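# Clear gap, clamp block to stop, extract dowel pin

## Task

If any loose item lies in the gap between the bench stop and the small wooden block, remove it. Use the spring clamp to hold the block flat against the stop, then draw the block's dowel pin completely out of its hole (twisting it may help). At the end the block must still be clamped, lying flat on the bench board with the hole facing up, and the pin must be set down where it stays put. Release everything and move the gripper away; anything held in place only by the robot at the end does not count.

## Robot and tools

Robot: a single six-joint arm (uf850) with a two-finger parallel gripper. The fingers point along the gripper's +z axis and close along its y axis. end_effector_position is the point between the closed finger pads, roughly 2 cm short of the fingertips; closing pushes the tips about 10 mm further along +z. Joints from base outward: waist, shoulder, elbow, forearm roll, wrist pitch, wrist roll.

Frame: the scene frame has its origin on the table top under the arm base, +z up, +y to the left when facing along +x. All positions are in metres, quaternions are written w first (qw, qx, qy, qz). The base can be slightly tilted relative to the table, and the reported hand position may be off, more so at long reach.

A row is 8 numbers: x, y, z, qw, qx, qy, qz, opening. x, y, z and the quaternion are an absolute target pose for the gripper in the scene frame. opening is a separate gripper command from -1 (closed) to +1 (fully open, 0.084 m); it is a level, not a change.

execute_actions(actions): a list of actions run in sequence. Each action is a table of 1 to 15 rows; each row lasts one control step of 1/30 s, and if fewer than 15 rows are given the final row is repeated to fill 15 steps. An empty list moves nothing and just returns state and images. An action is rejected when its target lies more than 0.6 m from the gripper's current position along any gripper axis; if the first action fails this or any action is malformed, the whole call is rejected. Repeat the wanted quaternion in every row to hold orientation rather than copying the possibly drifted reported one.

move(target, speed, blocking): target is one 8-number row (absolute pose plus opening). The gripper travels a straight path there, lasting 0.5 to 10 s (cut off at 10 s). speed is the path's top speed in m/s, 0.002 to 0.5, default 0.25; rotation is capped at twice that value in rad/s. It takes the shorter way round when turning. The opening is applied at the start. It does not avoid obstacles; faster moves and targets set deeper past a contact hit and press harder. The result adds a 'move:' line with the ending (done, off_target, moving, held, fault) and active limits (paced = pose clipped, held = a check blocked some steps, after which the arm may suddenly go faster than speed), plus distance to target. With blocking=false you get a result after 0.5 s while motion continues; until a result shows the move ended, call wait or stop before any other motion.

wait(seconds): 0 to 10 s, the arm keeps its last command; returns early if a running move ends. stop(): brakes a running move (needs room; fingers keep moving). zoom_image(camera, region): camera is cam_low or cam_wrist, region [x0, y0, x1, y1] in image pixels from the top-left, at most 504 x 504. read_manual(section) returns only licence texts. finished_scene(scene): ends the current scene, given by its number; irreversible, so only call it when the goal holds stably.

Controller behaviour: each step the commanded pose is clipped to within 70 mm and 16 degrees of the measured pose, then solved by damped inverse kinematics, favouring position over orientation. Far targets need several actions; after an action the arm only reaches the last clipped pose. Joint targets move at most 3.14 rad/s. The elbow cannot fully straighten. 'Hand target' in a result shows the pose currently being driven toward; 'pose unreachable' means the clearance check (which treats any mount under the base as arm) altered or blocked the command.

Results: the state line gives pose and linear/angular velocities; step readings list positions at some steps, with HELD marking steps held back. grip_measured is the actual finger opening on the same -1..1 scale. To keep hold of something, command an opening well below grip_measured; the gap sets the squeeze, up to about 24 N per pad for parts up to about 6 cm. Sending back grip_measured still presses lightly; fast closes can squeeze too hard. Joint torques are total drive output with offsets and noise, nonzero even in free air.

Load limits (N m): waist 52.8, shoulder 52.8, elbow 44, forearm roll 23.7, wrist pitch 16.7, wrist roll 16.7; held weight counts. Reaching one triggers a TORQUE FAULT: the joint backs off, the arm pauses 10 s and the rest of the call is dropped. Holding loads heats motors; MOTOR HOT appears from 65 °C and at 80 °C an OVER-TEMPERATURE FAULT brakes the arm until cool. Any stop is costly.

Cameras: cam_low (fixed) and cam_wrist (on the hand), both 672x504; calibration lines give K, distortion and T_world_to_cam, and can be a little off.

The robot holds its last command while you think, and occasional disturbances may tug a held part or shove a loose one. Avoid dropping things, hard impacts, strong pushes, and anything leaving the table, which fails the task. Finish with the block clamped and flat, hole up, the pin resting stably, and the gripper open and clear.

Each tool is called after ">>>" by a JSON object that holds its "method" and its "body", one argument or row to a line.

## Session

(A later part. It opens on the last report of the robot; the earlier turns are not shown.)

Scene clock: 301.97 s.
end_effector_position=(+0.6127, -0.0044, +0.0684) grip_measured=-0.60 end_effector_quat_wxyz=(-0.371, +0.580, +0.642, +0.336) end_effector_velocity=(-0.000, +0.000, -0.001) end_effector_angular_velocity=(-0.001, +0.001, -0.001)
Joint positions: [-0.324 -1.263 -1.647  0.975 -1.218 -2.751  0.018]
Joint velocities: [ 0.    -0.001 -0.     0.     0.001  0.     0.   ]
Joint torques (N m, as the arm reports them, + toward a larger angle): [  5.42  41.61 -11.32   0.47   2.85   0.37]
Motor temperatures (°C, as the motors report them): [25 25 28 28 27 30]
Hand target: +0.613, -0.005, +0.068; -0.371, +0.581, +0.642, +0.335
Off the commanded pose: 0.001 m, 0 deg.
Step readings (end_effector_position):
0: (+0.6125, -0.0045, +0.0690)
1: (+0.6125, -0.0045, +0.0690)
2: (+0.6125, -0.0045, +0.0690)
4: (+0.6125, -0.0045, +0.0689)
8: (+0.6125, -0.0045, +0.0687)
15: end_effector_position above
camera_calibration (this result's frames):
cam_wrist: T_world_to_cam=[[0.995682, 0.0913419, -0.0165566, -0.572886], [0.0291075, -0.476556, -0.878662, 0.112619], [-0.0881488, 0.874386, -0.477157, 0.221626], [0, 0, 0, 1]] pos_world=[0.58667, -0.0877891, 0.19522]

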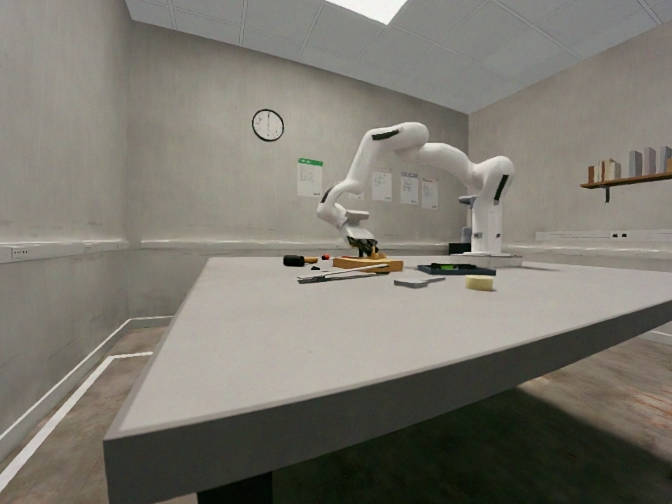

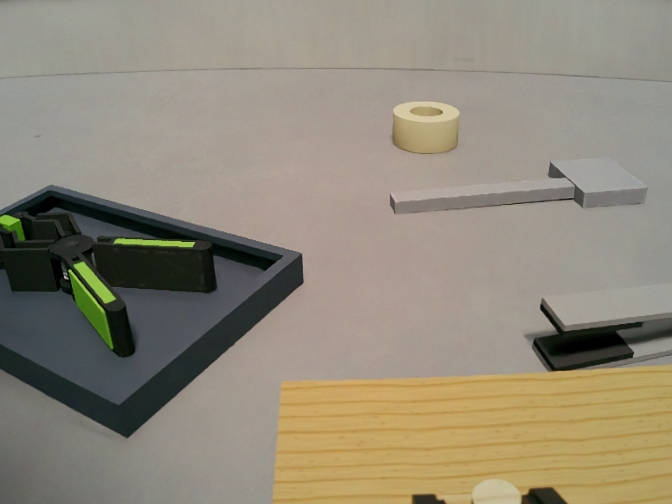

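>>> {"method": "execute_actions", "body": {
  "actions": [
    [[0.6125,-0.0045,0.0688,-0.37084,0.58089,0.64232,0.33538,-0.8],[0.6125,-0.0045,0.0688,-0.37084,0.58089,0.64232,0.33538,-0.8],[0.6125,-0.0045,0.0688,-0.37084,0.58089,0.64232,0.33538,-0.7],[0.6125,-0.0045,0.0688,-0.37084,0.58089,0.64232,0.33538,-0.6],[0.6125,-0.0045,0.0688,-0.37084,0.58089,0.64232,0.33538,-0.5],[0.6125,-0.0045,0.0688,-0.37084,0.58089,0.64232,0.33538,-0.4],[0.6125,-0.0045,0.0688,-0.37084,0.58089,0.64232,0.33538,-0.3],[0.6125,-0.0045,0.0688,-0.37084,0.58089,0.64232,0.33538,-0.2]]
  ]
}}

>>> {"method": "move", "body": {
  "target": [0.6125, -0.0045, 0.125, -0.37084, 0.58089, 0.64232, 0.33538, -0.2],
  "speed": 0.2
}}

>>> {"method": "move", "body": {
  "target": [0.545, -0.03, 0.15, 0, 0.99874, 0.05016, 0, 0.6],
  "speed": 0.45
}}

Scene clock: 316.37 s.
end_effector_position=(+0.6120, -0.0045, +0.0678) grip_measured=-0.22 end_effector_quat_wxyz=(-0.371, +0.581, +0.642, +0.335) end_effector_velocity=(+0.004, -0.001, +0.007) end_effector_angular_velocity=(+0.009, -0.005, +0.000)
Joint positions: [-0.324 -1.261 -1.644  0.974 -1.214 -2.75   0.035]
Joint velocities: [-0.001  0.005 -0.006  0.002 -0.014  0.002  0.002]
Joint torques (N m, as the arm reports them, + toward a larger angle): [  6.08  52.11 -15.24   0.45  -1.18   0.47]
Motor temperatures (°C, as the motors report them): [25 25 28 28 27 30]
Hand target: +0.612, -0.004, +0.069; -0.371, +0.581, +0.642, +0.335
Off the commanded pose: 0.001 m, 0 deg.
Step readings (end_effector_position):
0: (+0.6124, -0.0043, +0.0679)
1: (+0.6124, -0.0043, +0.0679)
2: (+0.6124, -0.0043, +0.0680)
4: (+0.6124, -0.0043, +0.0681)
8: (+0.6103, -0.0040, +0.0648)
15: end_effector_position above
camera_calibration (this result's frames):
cam_wrist: T_world_to_cam=[[0.995722, 0.0905835, -0.0182236, -0.57212], [0.0275501, -0.479317, -0.877209, 0.1129], [-0.0881956, 0.872955, -0.479762, 0.221498], [0, 0, 0, 1]] pos_world=[0.586097, -0.087418, 0.194877]

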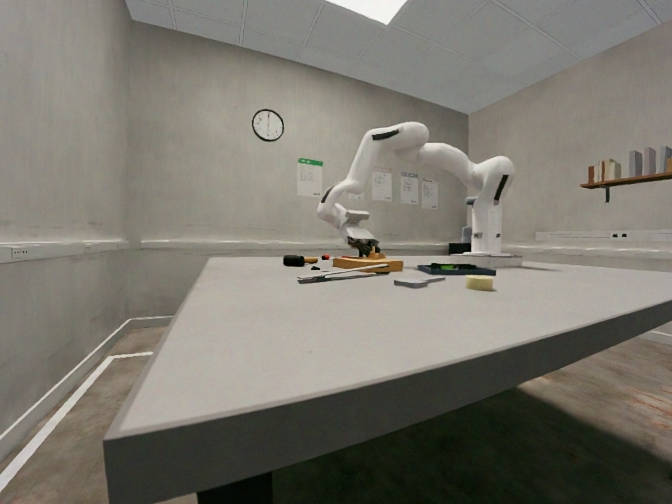

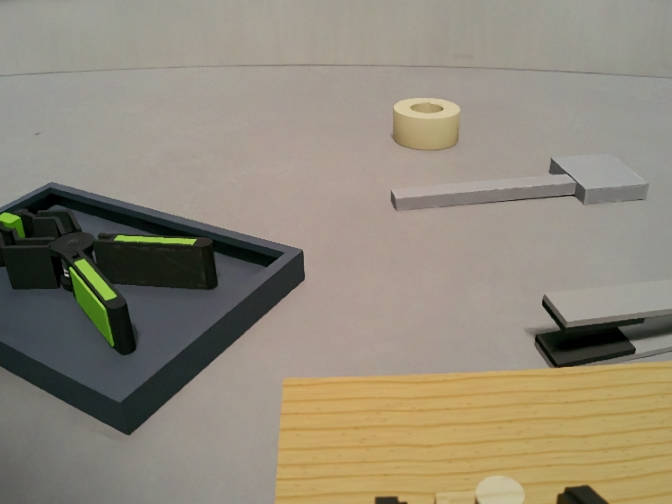

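Scene clock: 317.30 s.
end_effector_position=(+0.6122, -0.0044, +0.1247) grip_measured=-0.21 end_effector_quat_wxyz=(-0.371, +0.581, +0.642, +0.335) end_effector_velocity=(+0.000, -0.000, +0.002) end_effector_angular_velocity=(+0.000, -0.000, -0.001)
Joint positions: [-0.322 -1.147 -1.58   0.963 -1.243 -2.707  0.035]
Joint velocities: [-0.     0.004  0.002 -0.    -0.001  0.002 -0.   ]
Joint torques (N m, as the arm reports them, + toward a larger angle): [  6.23  52.03 -16.78   0.95  -1.06   0.22]
Motor temperatures (°C, as the motors report them): [25 25 28 28 27 30]
Hand target: +0.612, -0.004, +0.125; -0.371, +0.581, +0.642, +0.335
Off the commanded pose: 0.000 m, 0 deg.
move: done
camera_calibration (this result's frames):
cam_wrist: T_world_to_cam=[[0.99571, 0.0908647, -0.0174762, -0.5713], [0.0282219, -0.478099, -0.877852, 0.162523], [-0.0881211, 0.873593, -0.478613, 0.248582], [0, 0, 0, 1]] pos_world=[0.586168, -0.0875464, 0.251662]

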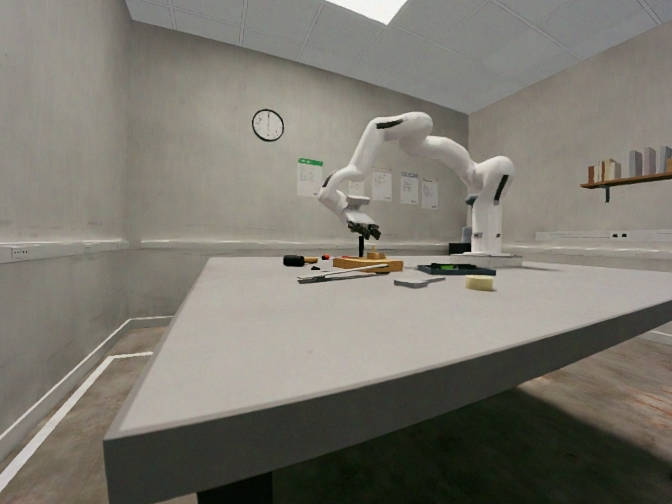

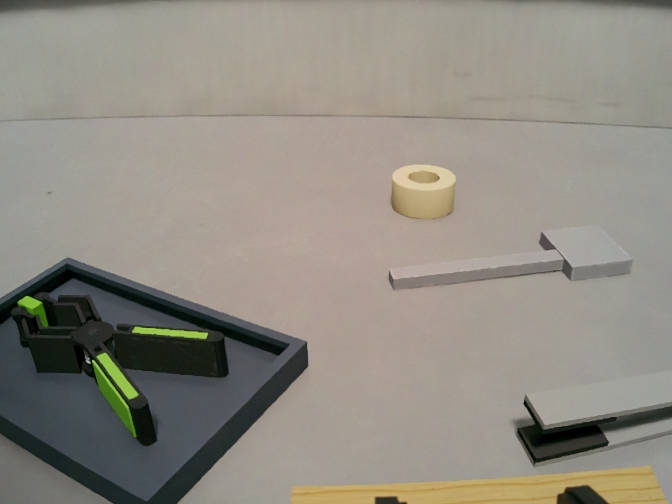

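Scene clock: 320.70 s.
end_effector_position=(+0.5453, -0.0297, +0.1497) grip_measured=+0.59 end_effector_quat_wxyz=(-0.000, +0.999, +0.049, +0.001) end_effector_velocity=(+0.000, +0.001, +0.000) end_effector_angular_velocity=(-0.012, +0.005, -0.003)
Joint positions: [-0.042 -0.661 -1.082 -0.056 -0.434 -0.086  0.069]
Joint velocities: [ 0.007 -0.003 -0.004 -0.028 -0.007  0.035 -0.   ]
Joint torques (N m, as the arm reports them, + toward a larger angle): [  4.08  39.95 -15.75   0.87   0.3    0.2 ]
Motor temperatures (°C, as the motors report them): [25 25 28 28 27 30]
Hand target: +0.545, -0.030, +0.150; +0.000, +0.999, +0.049, +0.000
Off the commanded pose: 0.000 m, 0 deg.
move: done; limits=paced
camera_calibration (this result's frames):
cam_wrist: T_world_to_cam=[[0.0784046, -0.996921, -0.00127804, -0.0365034], [-0.996586, -0.078345, -0.0260325, 0.617413], [0.0258523, 0.00331475, -0.99966, 0.266791], [0, 0, 0, 1]] pos_world=[0.61127, 0.0110958, 0.282727]

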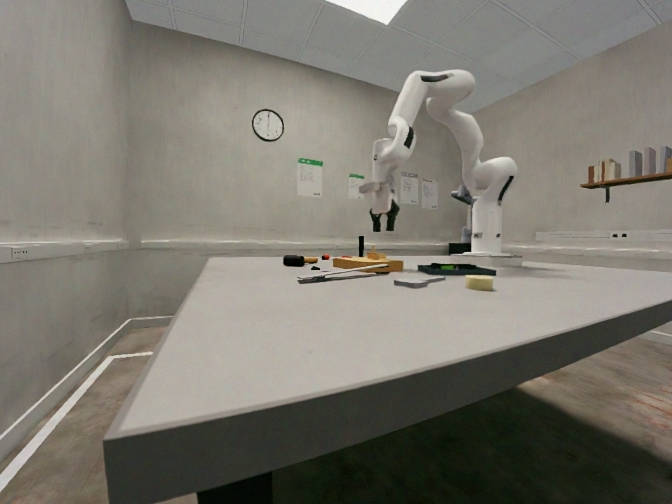

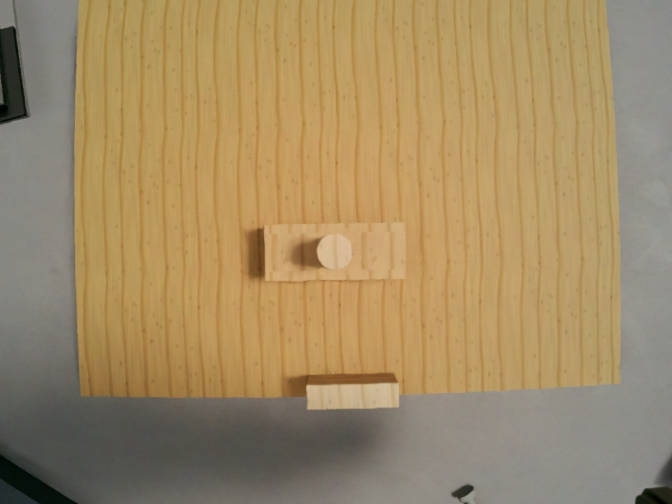

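>>> {"method": "move", "body": {
  "target": [0.6117, 0.0039, 0.115, 0, 0.99874, 0.05016, 0, 0.6],
  "speed": 0.25
}}

>>> {"method": "move", "body": {
  "target": [0.6117, 0.0039, 0.068, 0, 0.99874, 0.05016, 0, 0.6],
  "speed": 0.12
}}

>>> {"method": "zoom_image", "body": {
  "camera": "cam_low",
  "region": [350, 230, 400, 270]
}}

Scene clock: 350.93 s.
end_effector_position=(+0.6116, +0.0039, +0.1154) grip_measured=+0.59 end_effector_quat_wxyz=(-0.000, +0.999, +0.050, +0.000) end_effector_velocity=(+0.002, +0.001, -0.001) end_effector_angular_velocity=(-0.000, +0.001, +0.001)
Joint positions: [ 0.015 -0.846 -1.309 -0.051 -0.478 -0.036  0.069]
Joint velocities: [ 0.001 -0.005 -0.006 -0.    -0.002 -0.    -0.   ]
Joint torques (N m, as the arm reports them, + toward a larger angle): [  5.25  45.7  -16.47   0.73   0.49   0.42]
Motor temperatures (°C, as the motors report them): [25 25 28 28 27 30]
Hand target: +0.612, +0.004, +0.115; -0.000, +0.999, +0.050, +0.000
Off the commanded pose: 0.000 m, 0 deg.
move: done
camera_calibration (this result's frames):
cam_wrist: T_world_to_cam=[[0.0806277, -0.996744, -0.000628576, -0.00970686], [-0.996442, -0.0805878, -0.0246657, 0.685035], [0.0245347, 0.00261508, -0.999696, 0.231454], [0, 0, 0, 1]] pos_world=[0.677702, 0.0449249, 0.248274]

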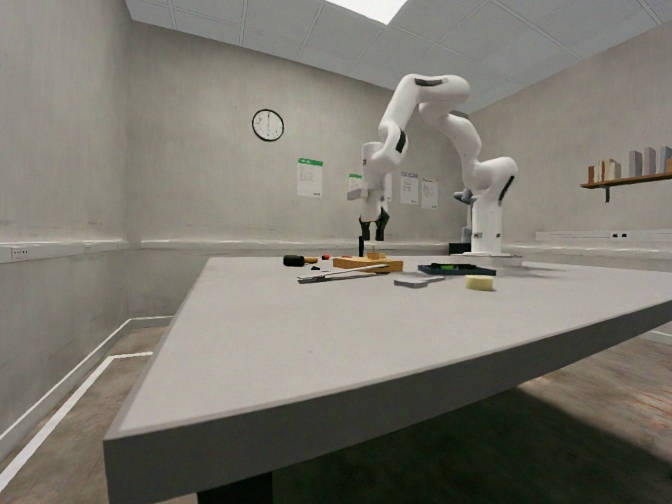

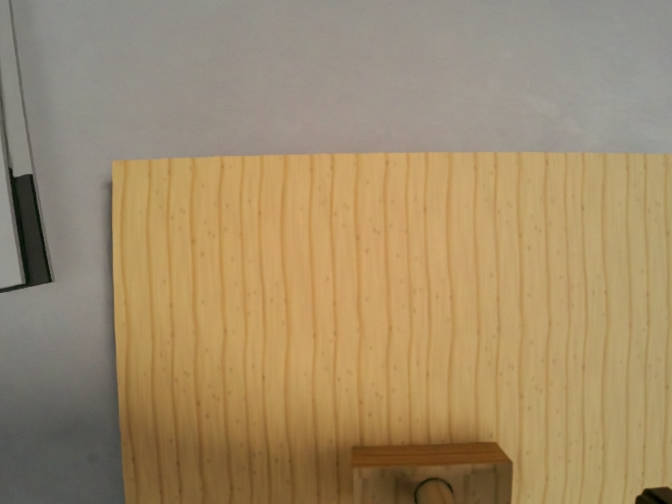

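Scene clock: 351.83 s.
end_effector_position=(+0.6120, +0.0039, +0.0683) grip_measured=+0.59 end_effector_quat_wxyz=(-0.000, +0.999, +0.050, +0.000) end_effector_velocity=(-0.000, -0.000, -0.003) end_effector_angular_velocity=(-0.000, +0.001, +0.000)
Joint positions: [ 0.014 -0.933 -1.329 -0.06  -0.412 -0.029  0.069]
Joint velocities: [-0.    -0.005 -0.002 -0.001  0.002  0.001 -0.   ]
Joint torques (N m, as the arm reports them, + toward a larger angle): [  5.58  47.49 -16.12   0.58   0.65   0.42]
Motor temperatures (°C, as the motors report them): [25 25 28 28 27 30]
Hand target: +0.612, +0.004, +0.068; -0.000, +0.999, +0.050, +0.000
Off the commanded pose: 0.000 m, 0 deg.
move: done
camera_calibration (this result's frames):
cam_wrist: T_world_to_cam=[[0.0807173, -0.996737, -0.000449774, -0.00980942], [-0.996432, -0.0806814, -0.0247795, 0.684259], [0.0246624, 0.0024483, -0.999693, 0.184255], [0, 0, 0, 1]] pos_world=[0.678065, 0.0449785, 0.20115]

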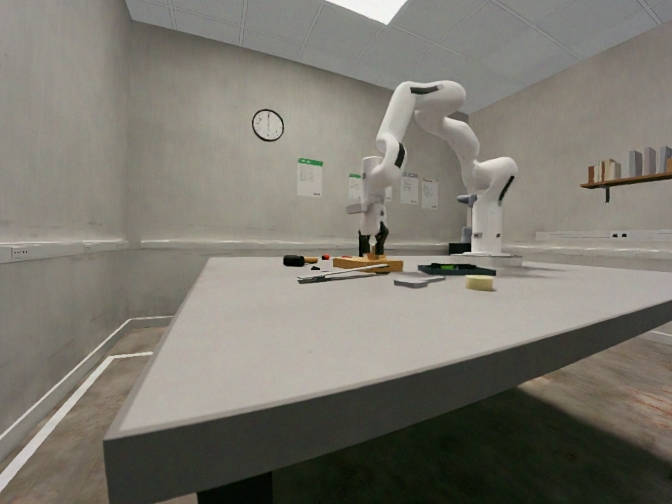

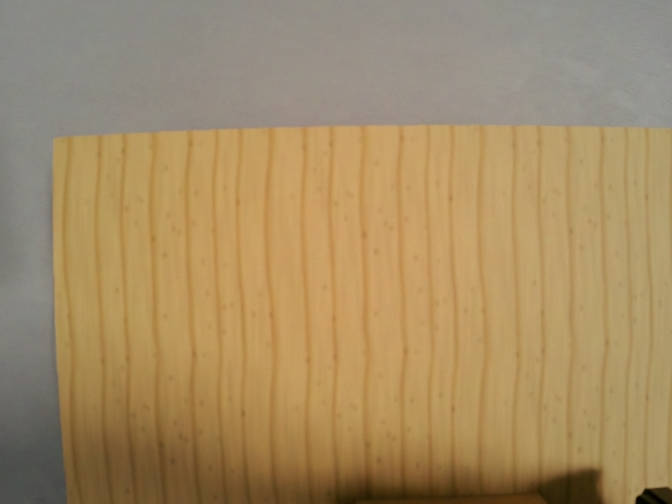

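Region (350, 230, 400, 270) of cam_low's 672x504 image, scaled by 10.080, with more detail than that image has; it fills the top 403 rows of this view, and the rest is white.

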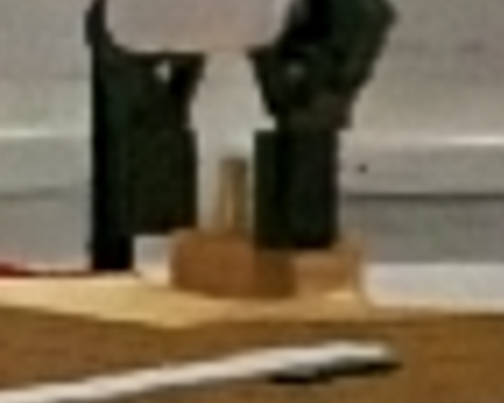

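>>> {"method": "execute_actions", "body": {
  "actions": [
    [[0.6117,0.0039,0.067,0,0.99874,0.05016,0,0.6],[0.6117,0.0039,0.066,0,0.99874,0.05016,0,0.58],[0.6117,0.0039,0.065,0,0.99874,0.05016,0,0.55],[0.6117,0.0039,0.064,0,0.99874,0.05016,0,0.52],[0.6117,0.0039,0.063,0,0.99874,0.05016,0,0.49],[0.6117,0.0039,0.062,0,0.99874,0.05016,0,0.46],[0.6117,0.0039,0.062,0,0.99874,0.05016,0,0.43],[0.6117,0.0039,0.062,0,0.99874,0.05016,0,0.40],[0.6117,0.0039,0.062,0,0.99874,0.05016,0,0.37],[0.6117,0.0039,0.062,0,0.99874,0.05016,0,0.34],[0.6117,0.0039,0.062,0,0.99874,0.05016,0,0.31],[0.6117,0.0039,0.062,0,0.99874,0.05016,0,0.28],[0.6117,0.0039,0.062,0,0.99874,0.05016,0,0.25],[0.6117,0.0039,0.062,0,0.99874,0.05016,0,0.22],[0.6117,0.0039,0.062,0,0.99874,0.05016,0,0.19]],
    [[0.6117,0.0039,0.062,0,0.99874,0.05016,0,0.16],[0.6117,0.0039,0.062,0,0.99874,0.05016,0,0.13],[0.6117,0.0039,0.062,0,0.99874,0.05016,0,0.10],[0.6117,0.0039,0.062,0,0.99874,0.05016,0,0.07],[0.6117,0.0039,0.062,0,0.99874,0.05016,0,0.04],[0.6117,0.0039,0.062,0,0.99874,0.05016,0,0.01],[0.6117,0.0039,0.062,0,0.99874,0.05016,0,-0.02],[0.6117,0.0039,0.062,0,0.99874,0.05016,0,-0.06],[0.6117,0.0039,0.062,0,0.99874,0.05016,0,-0.1],[0.6117,0.0039,0.062,0,0.99874,0.05016,0,-0.15],[0.6117,0.0039,0.0623,0,0.99874,0.05016,0,-0.15],[0.6117,0.0039,0.0626,0,0.99874,0.05016,0,-0.15],[0.6117,0.0039,0.063,0,0.99874,0.05016,0,-0.15]]
  ]
}}

>>> {"method": "move", "body": {
  "target": [0.5799, 0.0007, 0.063, 0, 0.99874, 0.05016, 0, -0.15],
  "speed": 0.05
}}

Scene clock: 369.70 s.
end_effector_position=(+0.6116, +0.0039, +0.0624) grip_measured=+0.01 end_effector_quat_wxyz=(-0.000, +0.999, +0.050, -0.000) end_effector_velocity=(+0.001, +0.000, +0.005) end_effector_angular_velocity=(+0.000, -0.002, -0.001)
Joint positions: [ 0.014 -0.943 -1.331 -0.061 -0.404 -0.028  0.045]
Joint velocities: [ 0.     0.01   0.002  0.002 -0.006 -0.001 -0.   ]
Joint torques (N m, as the arm reports them, + toward a larger angle): [  6.64  46.95 -15.34   0.7    0.51   0.34]
Motor temperatures (°C, as the motors report them): [25 25 28 28 27 30]
Hand target: +0.612, +0.004, +0.063; +0.000, +0.999, +0.050, +0.000
Off the commanded pose: 0.001 m, 0 deg.
Step readings (end_effector_position; steps 1 to 15: 1st action; 16 to 30: 2nd action):
0: (+0.6119, +0.0039, +0.0679)
1: (+0.6119, +0.0039, +0.0679)
2: (+0.6119, +0.0039, +0.0678)
4: (+0.6119, +0.0039, +0.0670)
8: (+0.6117, +0.0039, +0.0639)
15: (+0.6117, +0.0039, +0.0622)
16: (+0.6118, +0.0039, +0.0621)
17: (+0.6118, +0.0039, +0.0621)
19: (+0.6117, +0.0039, +0.0621)
23: (+0.6118, +0.0039, +0.0621)
30: end_effector_position above
camera_calibration (this result's frames):
cam_wrist: T_world_to_cam=[[0.0807005, -0.996738, -0.000428822, -0.00978158], [-0.996443, -0.0806661, -0.0243598, 0.683707], [0.0242457, 0.00239314, -0.999703, 0.178675], [0, 0, 0, 1]] pos_world=[0.677732, 0.0449747, 0.195273]

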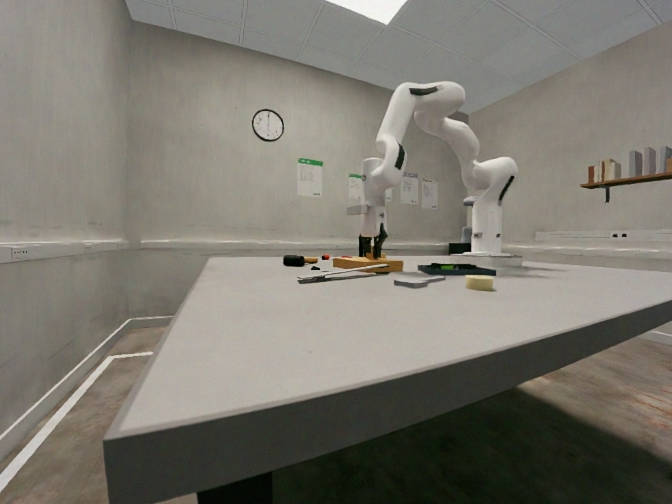

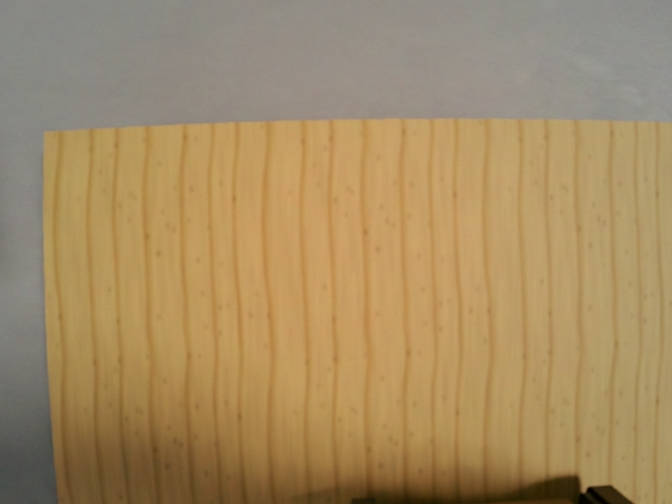

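Scene clock: 370.70 s.
end_effector_position=(+0.5802, +0.0007, +0.0628) grip_measured=+0.01 end_effector_quat_wxyz=(-0.000, +0.999, +0.050, +0.000) end_effector_velocity=(-0.002, -0.000, +0.000) end_effector_angular_velocity=(-0.000, -0.001, -0.001)
Joint positions: [ 0.009 -0.89  -1.223 -0.07  -0.349 -0.022  0.045]
Joint velocities: [-0.001  0.004  0.008 -0.001  0.005  0.002  0.   ]
Joint torques (N m, as the arm reports them, + toward a larger angle): [  7.27  45.16 -15.07   0.19   0.46   0.32]
Motor temperatures (°C, as the motors report them): [25 25 28 28 27 30]
Hand target: +0.580, +0.001, +0.063; -0.000, +0.999, +0.050, -0.000
Off the commanded pose: 0.000 m, 0 deg.
move: done
camera_calibration (this result's frames):
cam_wrist: T_world_to_cam=[[0.080718, -0.996737, -0.00045333, -0.0104044], [-0.996438, -0.0806826, -0.0245221, 0.652176], [0.0244055, 0.00243109, -0.999699, 0.17974], [0, 0, 0, 1]] pos_world=[0.646306, 0.0418118, 0.195674]

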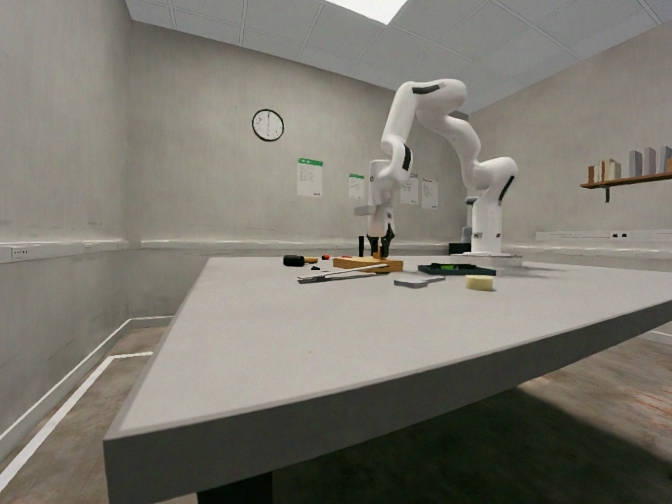

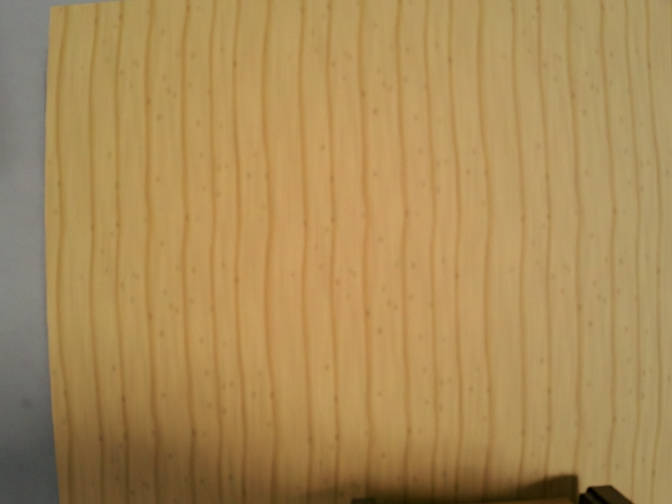

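>>> {"method": "execute_actions", "body": {
  "actions": [
    [[0.5796,0.0007,0.0629,0,0.99874,0.05016,0,-0.15],[0.5793,0.0006,0.0628,0,0.99874,0.05016,0,-0.15],[0.5790,0.0006,0.0627,0,0.99874,0.05016,0,-0.15],[0.5787,0.0006,0.0626,0,0.99874,0.05016,0,-0.15],[0.5784,0.0005,0.0625,0,0.99874,0.05016,0,-0.15],[0.5781,0.0005,0.0624,0,0.99874,0.05016,0,-0.15],[0.5778,0.0005,0.0623,0,0.99874,0.05016,0,-0.15],[0.5775,0.0005,0.0622,0,0.99874,0.05016,0,-0.15]],
    [[0.5775,0.0005,0.0622,0,0.99874,0.05016,0,-0.05],[0.5775,0.0005,0.0622,0,0.99874,0.05016,0,0.05],[0.5775,0.0005,0.0622,0,0.99874,0.05016,0,0.15],[0.5775,0.0005,0.0622,0,0.99874,0.05016,0,0.25],[0.5775,0.0005,0.0622,0,0.99874,0.05016,0,0.35],[0.5775,0.0005,0.0622,0,0.99874,0.05016,0,0.45],[0.5775,0.0005,0.0622,0,0.99874,0.05016,0,0.5],[0.5775,0.0005,0.064,0,0.99874,0.05016,0,0.5],[0.5775,0.0005,0.067,0,0.99874,0.05016,0,0.5],[0.5775,0.0005,0.071,0,0.99874,0.05016,0,0.5],[0.5775,0.0005,0.076,0,0.99874,0.05016,0,0.5],[0.5775,0.0005,0.082,0,0.99874,0.05016,0,0.5],[0.5775,0.0005,0.088,0,0.99874,0.05016,0,0.5],[0.5775,0.0005,0.094,0,0.99874,0.05016,0,0.5],[0.5775,0.0005,0.10,0,0.99874,0.05016,0,0.5]]
  ]
}}

>>> {"method": "move", "body": {
  "target": [0.508, -0.02, 0.14, 0, 0.99874, 0.05016, 0, 1],
  "speed": 0.25
}}

Scene clock: 394.57 s.
end_effector_position=(+0.5774, +0.0005, +0.0779) grip_measured=+0.49 end_effector_quat_wxyz=(+0.000, +0.999, +0.050, -0.000) end_effector_velocity=(+0.005, +0.000, +0.137) end_effector_angular_velocity=(+0.000, -0.010, +0.000)
Joint positions: [ 0.009 -0.856 -1.206 -0.067 -0.367 -0.025  0.065]
Joint velocities: [ 0.006  0.264  0.058  0.034 -0.196 -0.031  0.001]
Joint torques (N m, as the arm reports them, + toward a larger angle): [  6.15  51.69 -15.85   0.65   0.64   0.34]
Motor temperatures (°C, as the motors report them): [25 25 28 28 27 30]
Hand target: +0.578, +0.001, +0.099; -0.000, +0.999, +0.050, +0.000
Off the commanded pose: 0.022 m, 0 deg.
Step readings (end_effector_position; steps 1 to 15: 1st action; 16 to 30: 2nd action):
0: (+0.5800, +0.0007, +0.0628)
1: (+0.5799, +0.0007, +0.0628)
2: (+0.5799, +0.0007, +0.0628)
4: (+0.5796, +0.0007, +0.0628)
8: (+0.5786, +0.0006, +0.0625)
15: (+0.5776, +0.0005, +0.0622)
16: (+0.5776, +0.0005, +0.0622)
17: (+0.5776, +0.0005, +0.0622)
19: (+0.5776, +0.0005, +0.0622)
23: (+0.5775, +0.0005, +0.0622)
30: end_effector_position above
camera_calibration (this result's frames):
cam_wrist: T_world_to_cam=[[0.0806936, -0.996739, -0.000388088, -0.0103983], [-0.996448, -0.0806606, -0.0241782, 0.649715], [0.024068, 0.00233773, -0.999708, 0.195038], [0, 0, 0, 1]] pos_world=[0.643552, 0.0415861, 0.210686]

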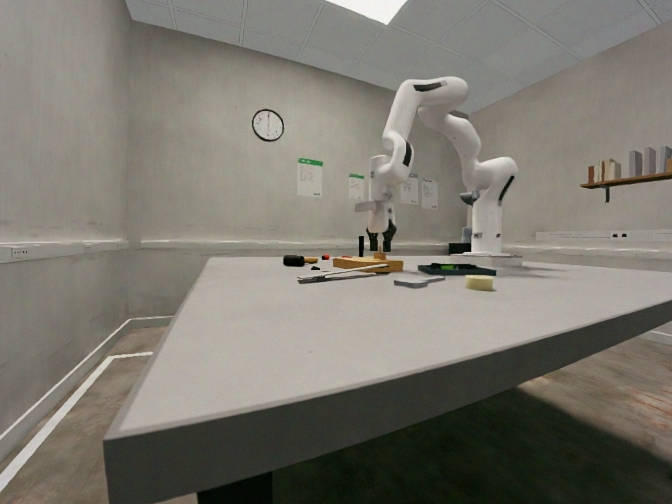

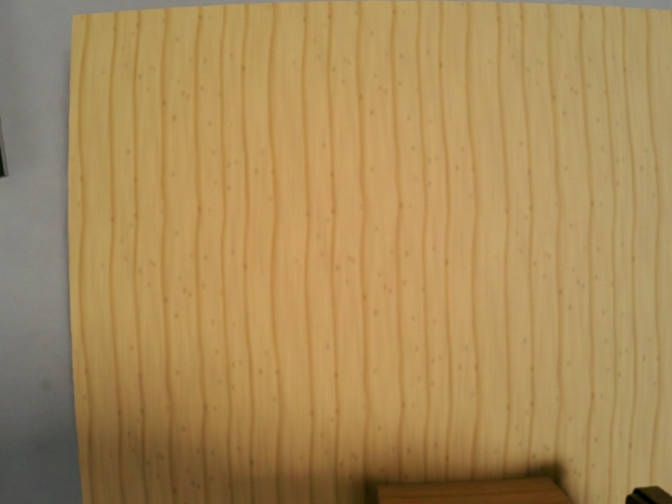

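Scene clock: 395.57 s.
end_effector_position=(+0.5079, -0.0200, +0.1395) grip_measured=+1.00 end_effector_quat_wxyz=(+0.000, +0.999, +0.050, -0.000) end_effector_velocity=(-0.001, -0.001, +0.002) end_effector_angular_velocity=(+0.000, -0.001, +0.003)
Joint positions: [-0.026 -0.616 -0.968 -0.069 -0.368 -0.059  0.084]
Joint velocities: [-0.001  0.007  0.005  0.    -0.001 -0.005 -0.   ]
Joint torques (N m, as the arm reports them, + toward a larger angle): [  6.19  36.23 -15.64   0.23   0.48   0.2 ]
Motor temperatures (°C, as the motors report them): [25 25 28 28 27 30]
Hand target: +0.508, -0.020, +0.140; +0.000, +0.999, +0.050, -0.000
Off the commanded pose: 0.001 m, 0 deg.
move: done
camera_calibration (this result's frames):
cam_wrist: T_world_to_cam=[[0.0807166, -0.996737, -0.000258767, -0.025216], [-0.996442, -0.0806865, -0.0243401, 0.580311], [0.0242398, 0.00222249, -0.999704, 0.258295], [0, 0, 0, 1]] pos_world=[0.574021, 0.0211154, 0.272337]

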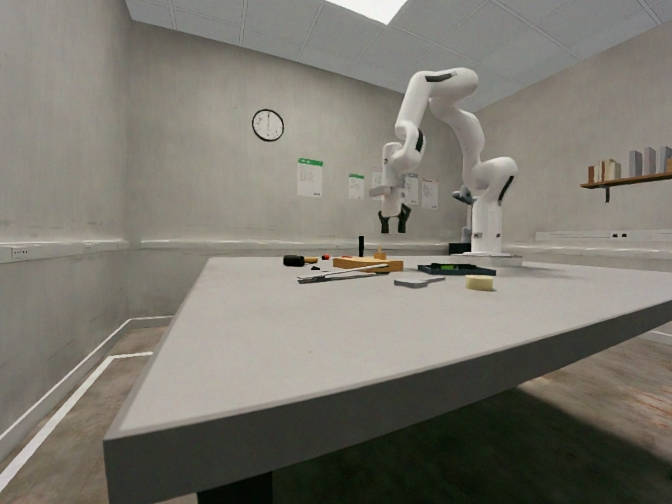

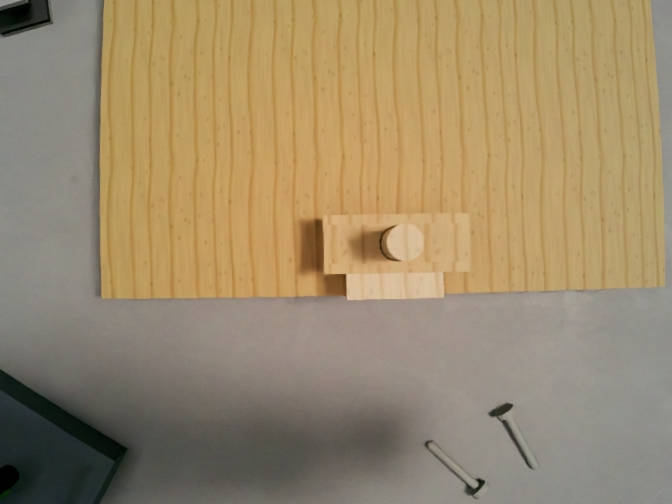

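>>> {"method": "move", "body": {
  "target": [0.4755, 0.1776, 0.14, 0, 0.21558, 0.97649, 0, 1],
  "speed": 0.5
}}

Scene clock: 423.67 s.
end_effector_position=(+0.4755, +0.1785, +0.1400) grip_measured=+1.00 end_effector_quat_wxyz=(+0.000, +0.216, +0.976, +0.000) end_effector_velocity=(-0.000, +0.000, +0.000) end_effector_angular_velocity=(+0.008, +0.006, +0.008)
Joint positions: [ 0.367 -0.627 -0.976 -0.046 -0.371 -2.293  0.084]
Joint velocities: [-0.004 -0.001 -0.002  0.027 -0.003 -0.038  0.   ]
Joint torques (N m, as the arm reports them, + toward a larger angle): [  4.82  38.39 -15.22   0.6    0.55   0.33]
Motor temperatures (°C, as the motors report them): [25 25 28 28 27 30]
Hand target: +0.476, +0.179, +0.140; -0.000, +0.216, +0.976, +0.001
Off the commanded pose: 0.001 m, 0 deg.
move: done
camera_calibration (this result's frames):
cam_wrist: T_world_to_cam=[[0.439308, 0.898337, 0.000467582, -0.333629], [0.898075, -0.439167, -0.0243458, -0.272844], [-0.0216654, 0.0111152, -0.999703, 0.279391], [0, 0, 0, 1]] pos_world=[0.397653, 0.176781, 0.272821]

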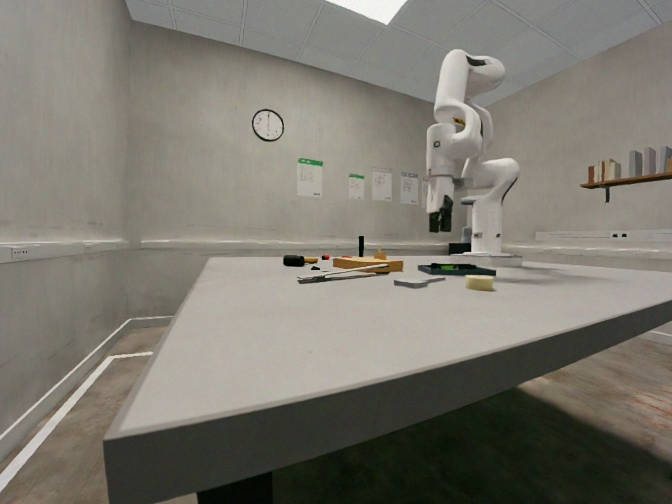

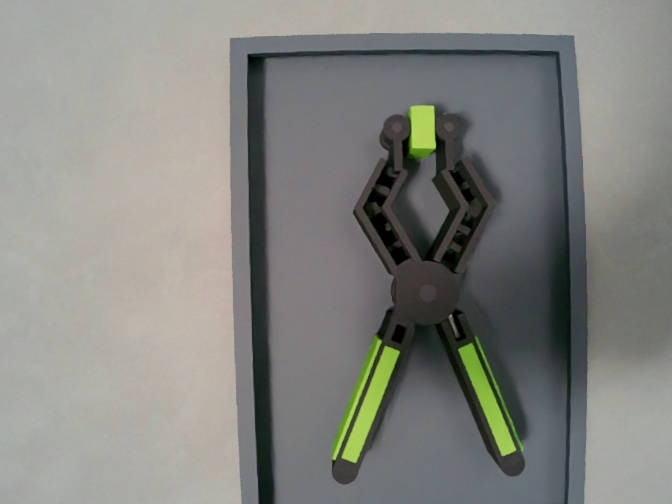

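>>> {"method": "move", "body": {
  "target": [0.4755, 0.1785, 0.052, 0, 0.21558, 0.97649, 0, 0.85],
  "speed": 0.2
}}

>>> {"method": "move", "body": {
  "target": [0.4755, 0.1785, 0.033, 0, 0.21558, 0.97649, 0, 0.85],
  "speed": 0.04
}}

>>> {"method": "zoom_image", "body": {
  "camera": "cam_low",
  "region": [415, 240, 485, 285]
}}

Scene clock: 440.03 s.
end_effector_position=(+0.4760, +0.1787, +0.0521) grip_measured=+0.85 end_effector_quat_wxyz=(+0.000, +0.216, +0.976, +0.000) end_effector_velocity=(-0.000, -0.000, -0.002) end_effector_angular_velocity=(-0.001, +0.001, -0.001)
Joint positions: [ 0.364 -0.815 -1.011 -0.079 -0.219 -2.262  0.078]
Joint velocities: [ 0.    -0.005 -0.002 -0.003  0.002  0.004  0.   ]
Joint torques (N m, as the arm reports them, + toward a larger angle): [  5.21  40.3  -11.99   0.47   0.37   0.3 ]
Motor temperatures (°C, as the motors report them): [25 25 28 28 27 30]
Hand target: +0.476, +0.179, +0.052; -0.000, +0.216, +0.976, +0.000
Off the commanded pose: 0.001 m, 0 deg.
move: done
camera_calibration (this result's frames):
cam_wrist: T_world_to_cam=[[0.438664, 0.898651, -0.000133786, -0.33372], [0.898382, -0.438536, -0.0244205, -0.27555], [-0.0220042, 0.0105922, -0.999702, 0.19176], [0, 0, 0, 1]] pos_world=[0.39816, 0.177028, 0.184929]

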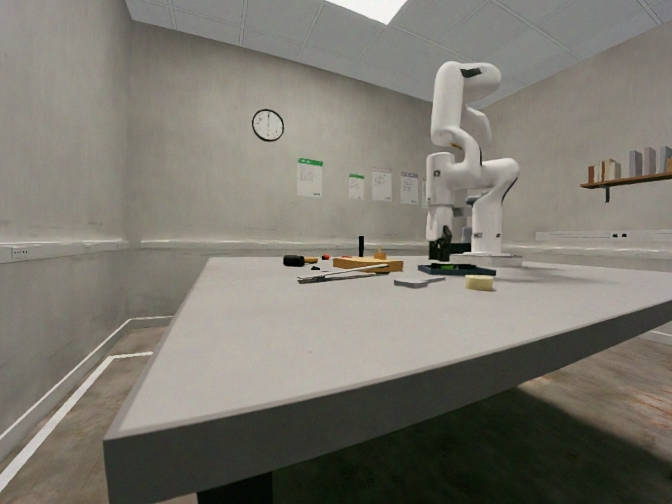

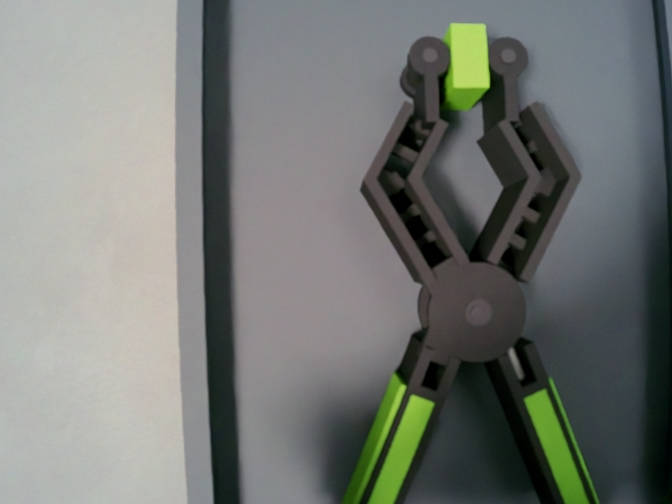

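Scene clock: 440.87 s.
end_effector_position=(+0.4756, +0.1785, +0.0332) grip_measured=+0.85 end_effector_quat_wxyz=(+0.000, +0.216, +0.976, +0.000) end_effector_velocity=(+0.000, +0.000, -0.002) end_effector_angular_velocity=(+0.000, -0.001, +0.000)
Joint positions: [ 0.364 -0.858 -1.023 -0.092 -0.189 -2.25   0.078]
Joint velocities: [ 0.    -0.004 -0.002 -0.003  0.003  0.004 -0.   ]
Joint torques (N m, as the arm reports them, + toward a larger angle): [  6.11  43.1  -12.35   0.3    0.58   0.29]
Motor temperatures (°C, as the motors report them): [25 25 28 28 27 30]
Hand target: +0.476, +0.179, +0.033; -0.000, +0.216, +0.976, +0.000
Off the commanded pose: 0.000 m, 0 deg.
move: done
camera_calibration (this result's frames):
cam_wrist: T_world_to_cam=[[0.438692, 0.898637, -0.000320578, -0.333429], [0.898365, -0.438568, -0.0244814, -0.275744], [-0.0221405, 0.0104518, -0.9997, 0.172937], [0, 0, 0, 1]] pos_world=[0.39782, 0.176892, 0.166028]

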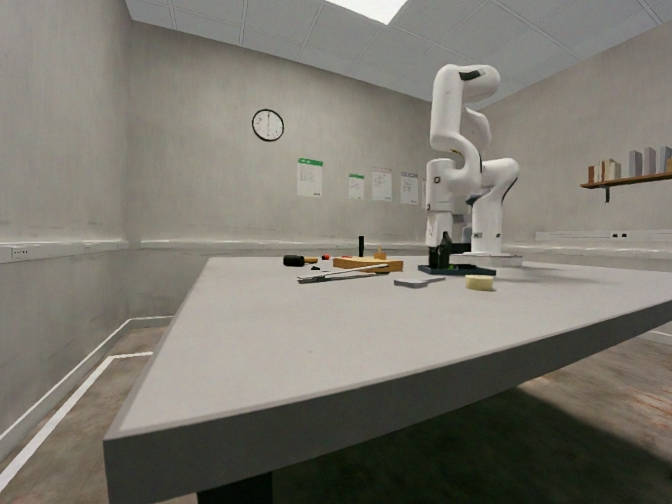

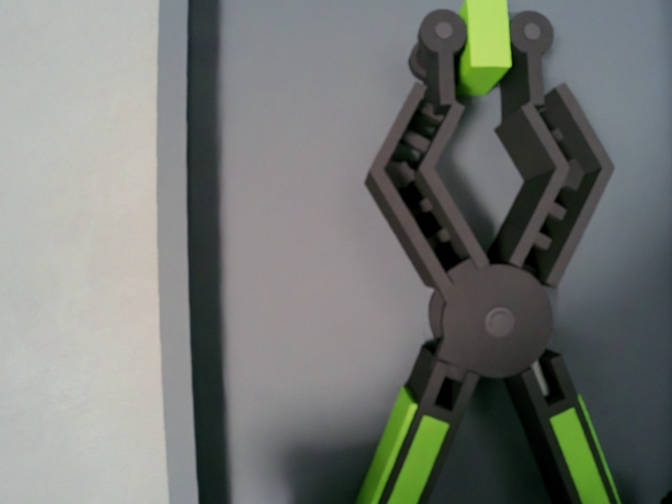

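Region (415, 240, 485, 285) of cam_low's 672x504 image, scaled by 7.200, with more detail than that image has; it fills the top 324 rows of this view, and the rest is white.

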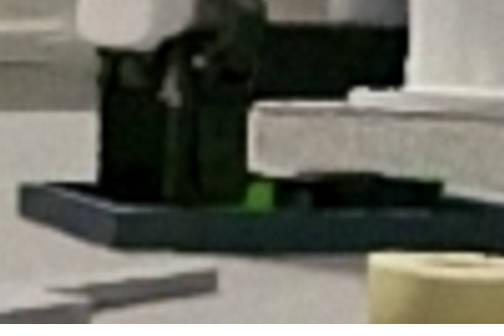

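>>> {"method": "execute_actions", "body": {
  "actions": [
    [[0.4755,0.1785,0.032,0,0.21558,0.97649,0,0.83],[0.4755,0.1785,0.031,0,0.21558,0.97649,0,0.82],[0.4755,0.1785,0.030,0,0.21558,0.97649,0,0.81],[0.4755,0.1785,0.029,0,0.21558,0.97649,0,0.8],[0.4755,0.1785,0.028,0,0.21558,0.97649,0,0.8],[0.4755,0.1785,0.027,0,0.21558,0.97649,0,0.8],[0.4755,0.1785,0.026,0,0.21558,0.97649,0,0.8],[0.4755,0.1785,0.026,0,0.21558,0.97649,0,0.8],[0.4755,0.1785,0.026,0,0.21558,0.97649,0,0.8],[0.4755,0.1785,0.026,0,0.21558,0.97649,0,0.78],[0.4755,0.1785,0.026,0,0.21558,0.97649,0,0.76],[0.4755,0.1785,0.026,0,0.21558,0.97649,0,0.74],[0.4755,0.1785,0.026,0,0.21558,0.97649,0,0.72],[0.4755,0.1785,0.026,0,0.21558,0.97649,0,0.70],[0.4755,0.1785,0.026,0,0.21558,0.97649,0,0.68]],
    [[0.4755,0.1785,0.026,0,0.21558,0.97649,0,0.66],[0.4755,0.1785,0.026,0,0.21558,0.97649,0,0.64],[0.4755,0.1785,0.0262,0,0.21558,0.97649,0,0.62],[0.4755,0.1785,0.0264,0,0.21558,0.97649,0,0.60],[0.4755,0.1785,0.0266,0,0.21558,0.97649,0,0.58],[0.4755,0.1785,0.0268,0,0.21558,0.97649,0,0.56],[0.4755,0.1785,0.027,0,0.21558,0.97649,0,0.54],[0.4755,0.1785,0.0272,0,0.21558,0.97649,0,0.52],[0.4755,0.1785,0.0274,0,0.21558,0.97649,0,0.50]]
  ]
}}

Scene clock: 457.63 s.
end_effector_position=(+0.4755, +0.1785, +0.0273) grip_measured=+0.50 end_effector_quat_wxyz=(+0.000, +0.216, +0.976, +0.000) end_effector_velocity=(-0.001, -0.001, +0.000) end_effector_angular_velocity=(-0.001, +0.003, -0.002)
Joint positions: [ 0.364 -0.871 -1.027 -0.096 -0.18  -2.245  0.065]
Joint velocities: [-0.     0.001  0.002  0.001 -0.003  0.001 -0.001]
Joint torques (N m, as the arm reports them, + toward a larger angle): [  5.86  40.86 -11.21   0.47   0.28   0.34]
Motor temperatures (°C, as the motors report them): [25 25 28 28 27 30]
Hand target: +0.475, +0.178, +0.027; +0.000, +0.216, +0.976, -0.000
Off the commanded pose: 0.000 m, 0 deg.
Step readings (end_effector_position; steps 1 to 15: 1st action; 16 to 30: 2nd action):
0: (+0.4756, +0.1785, +0.0330)
1: (+0.4756, +0.1785, +0.0329)
2: (+0.4756, +0.1785, +0.0328)
4: (+0.4756, +0.1785, +0.0320)
8: (+0.4755, +0.1785, +0.0288)
15: (+0.4755, +0.1785, +0.0263)
16: (+0.4755, +0.1785, +0.0262)
17: (+0.4755, +0.1785, +0.0261)
19: (+0.4755, +0.1785, +0.0261)
23: (+0.4758, +0.1786, +0.0267)
30: end_effector_position above
camera_calibration (this result's frames):
cam_wrist: T_world_to_cam=[[0.438709, 0.898629, -0.000356434, -0.333351], [0.898356, -0.438586, -0.0244599, -0.275796], [-0.0221367, 0.0104106, -0.999701, 0.167027], [0, 0, 0, 1]] pos_world=[0.397705, 0.17686, 0.160112]

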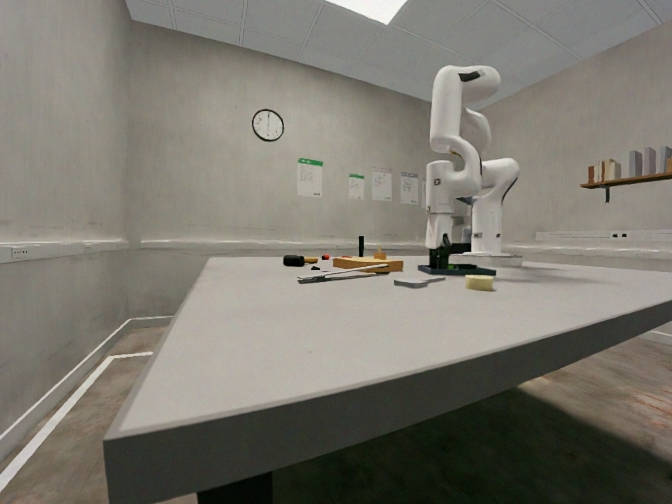

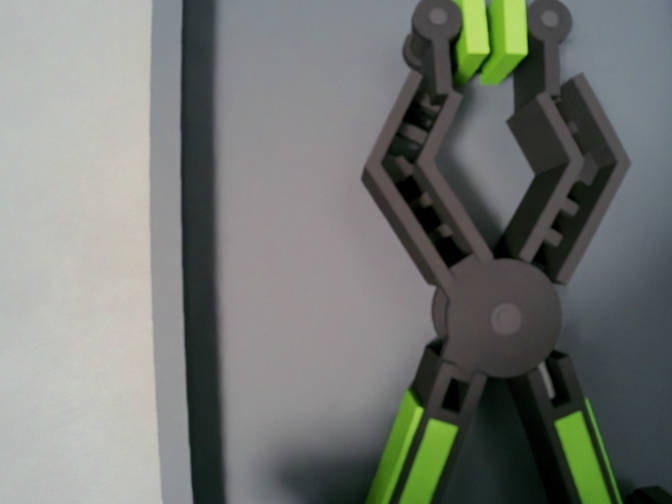

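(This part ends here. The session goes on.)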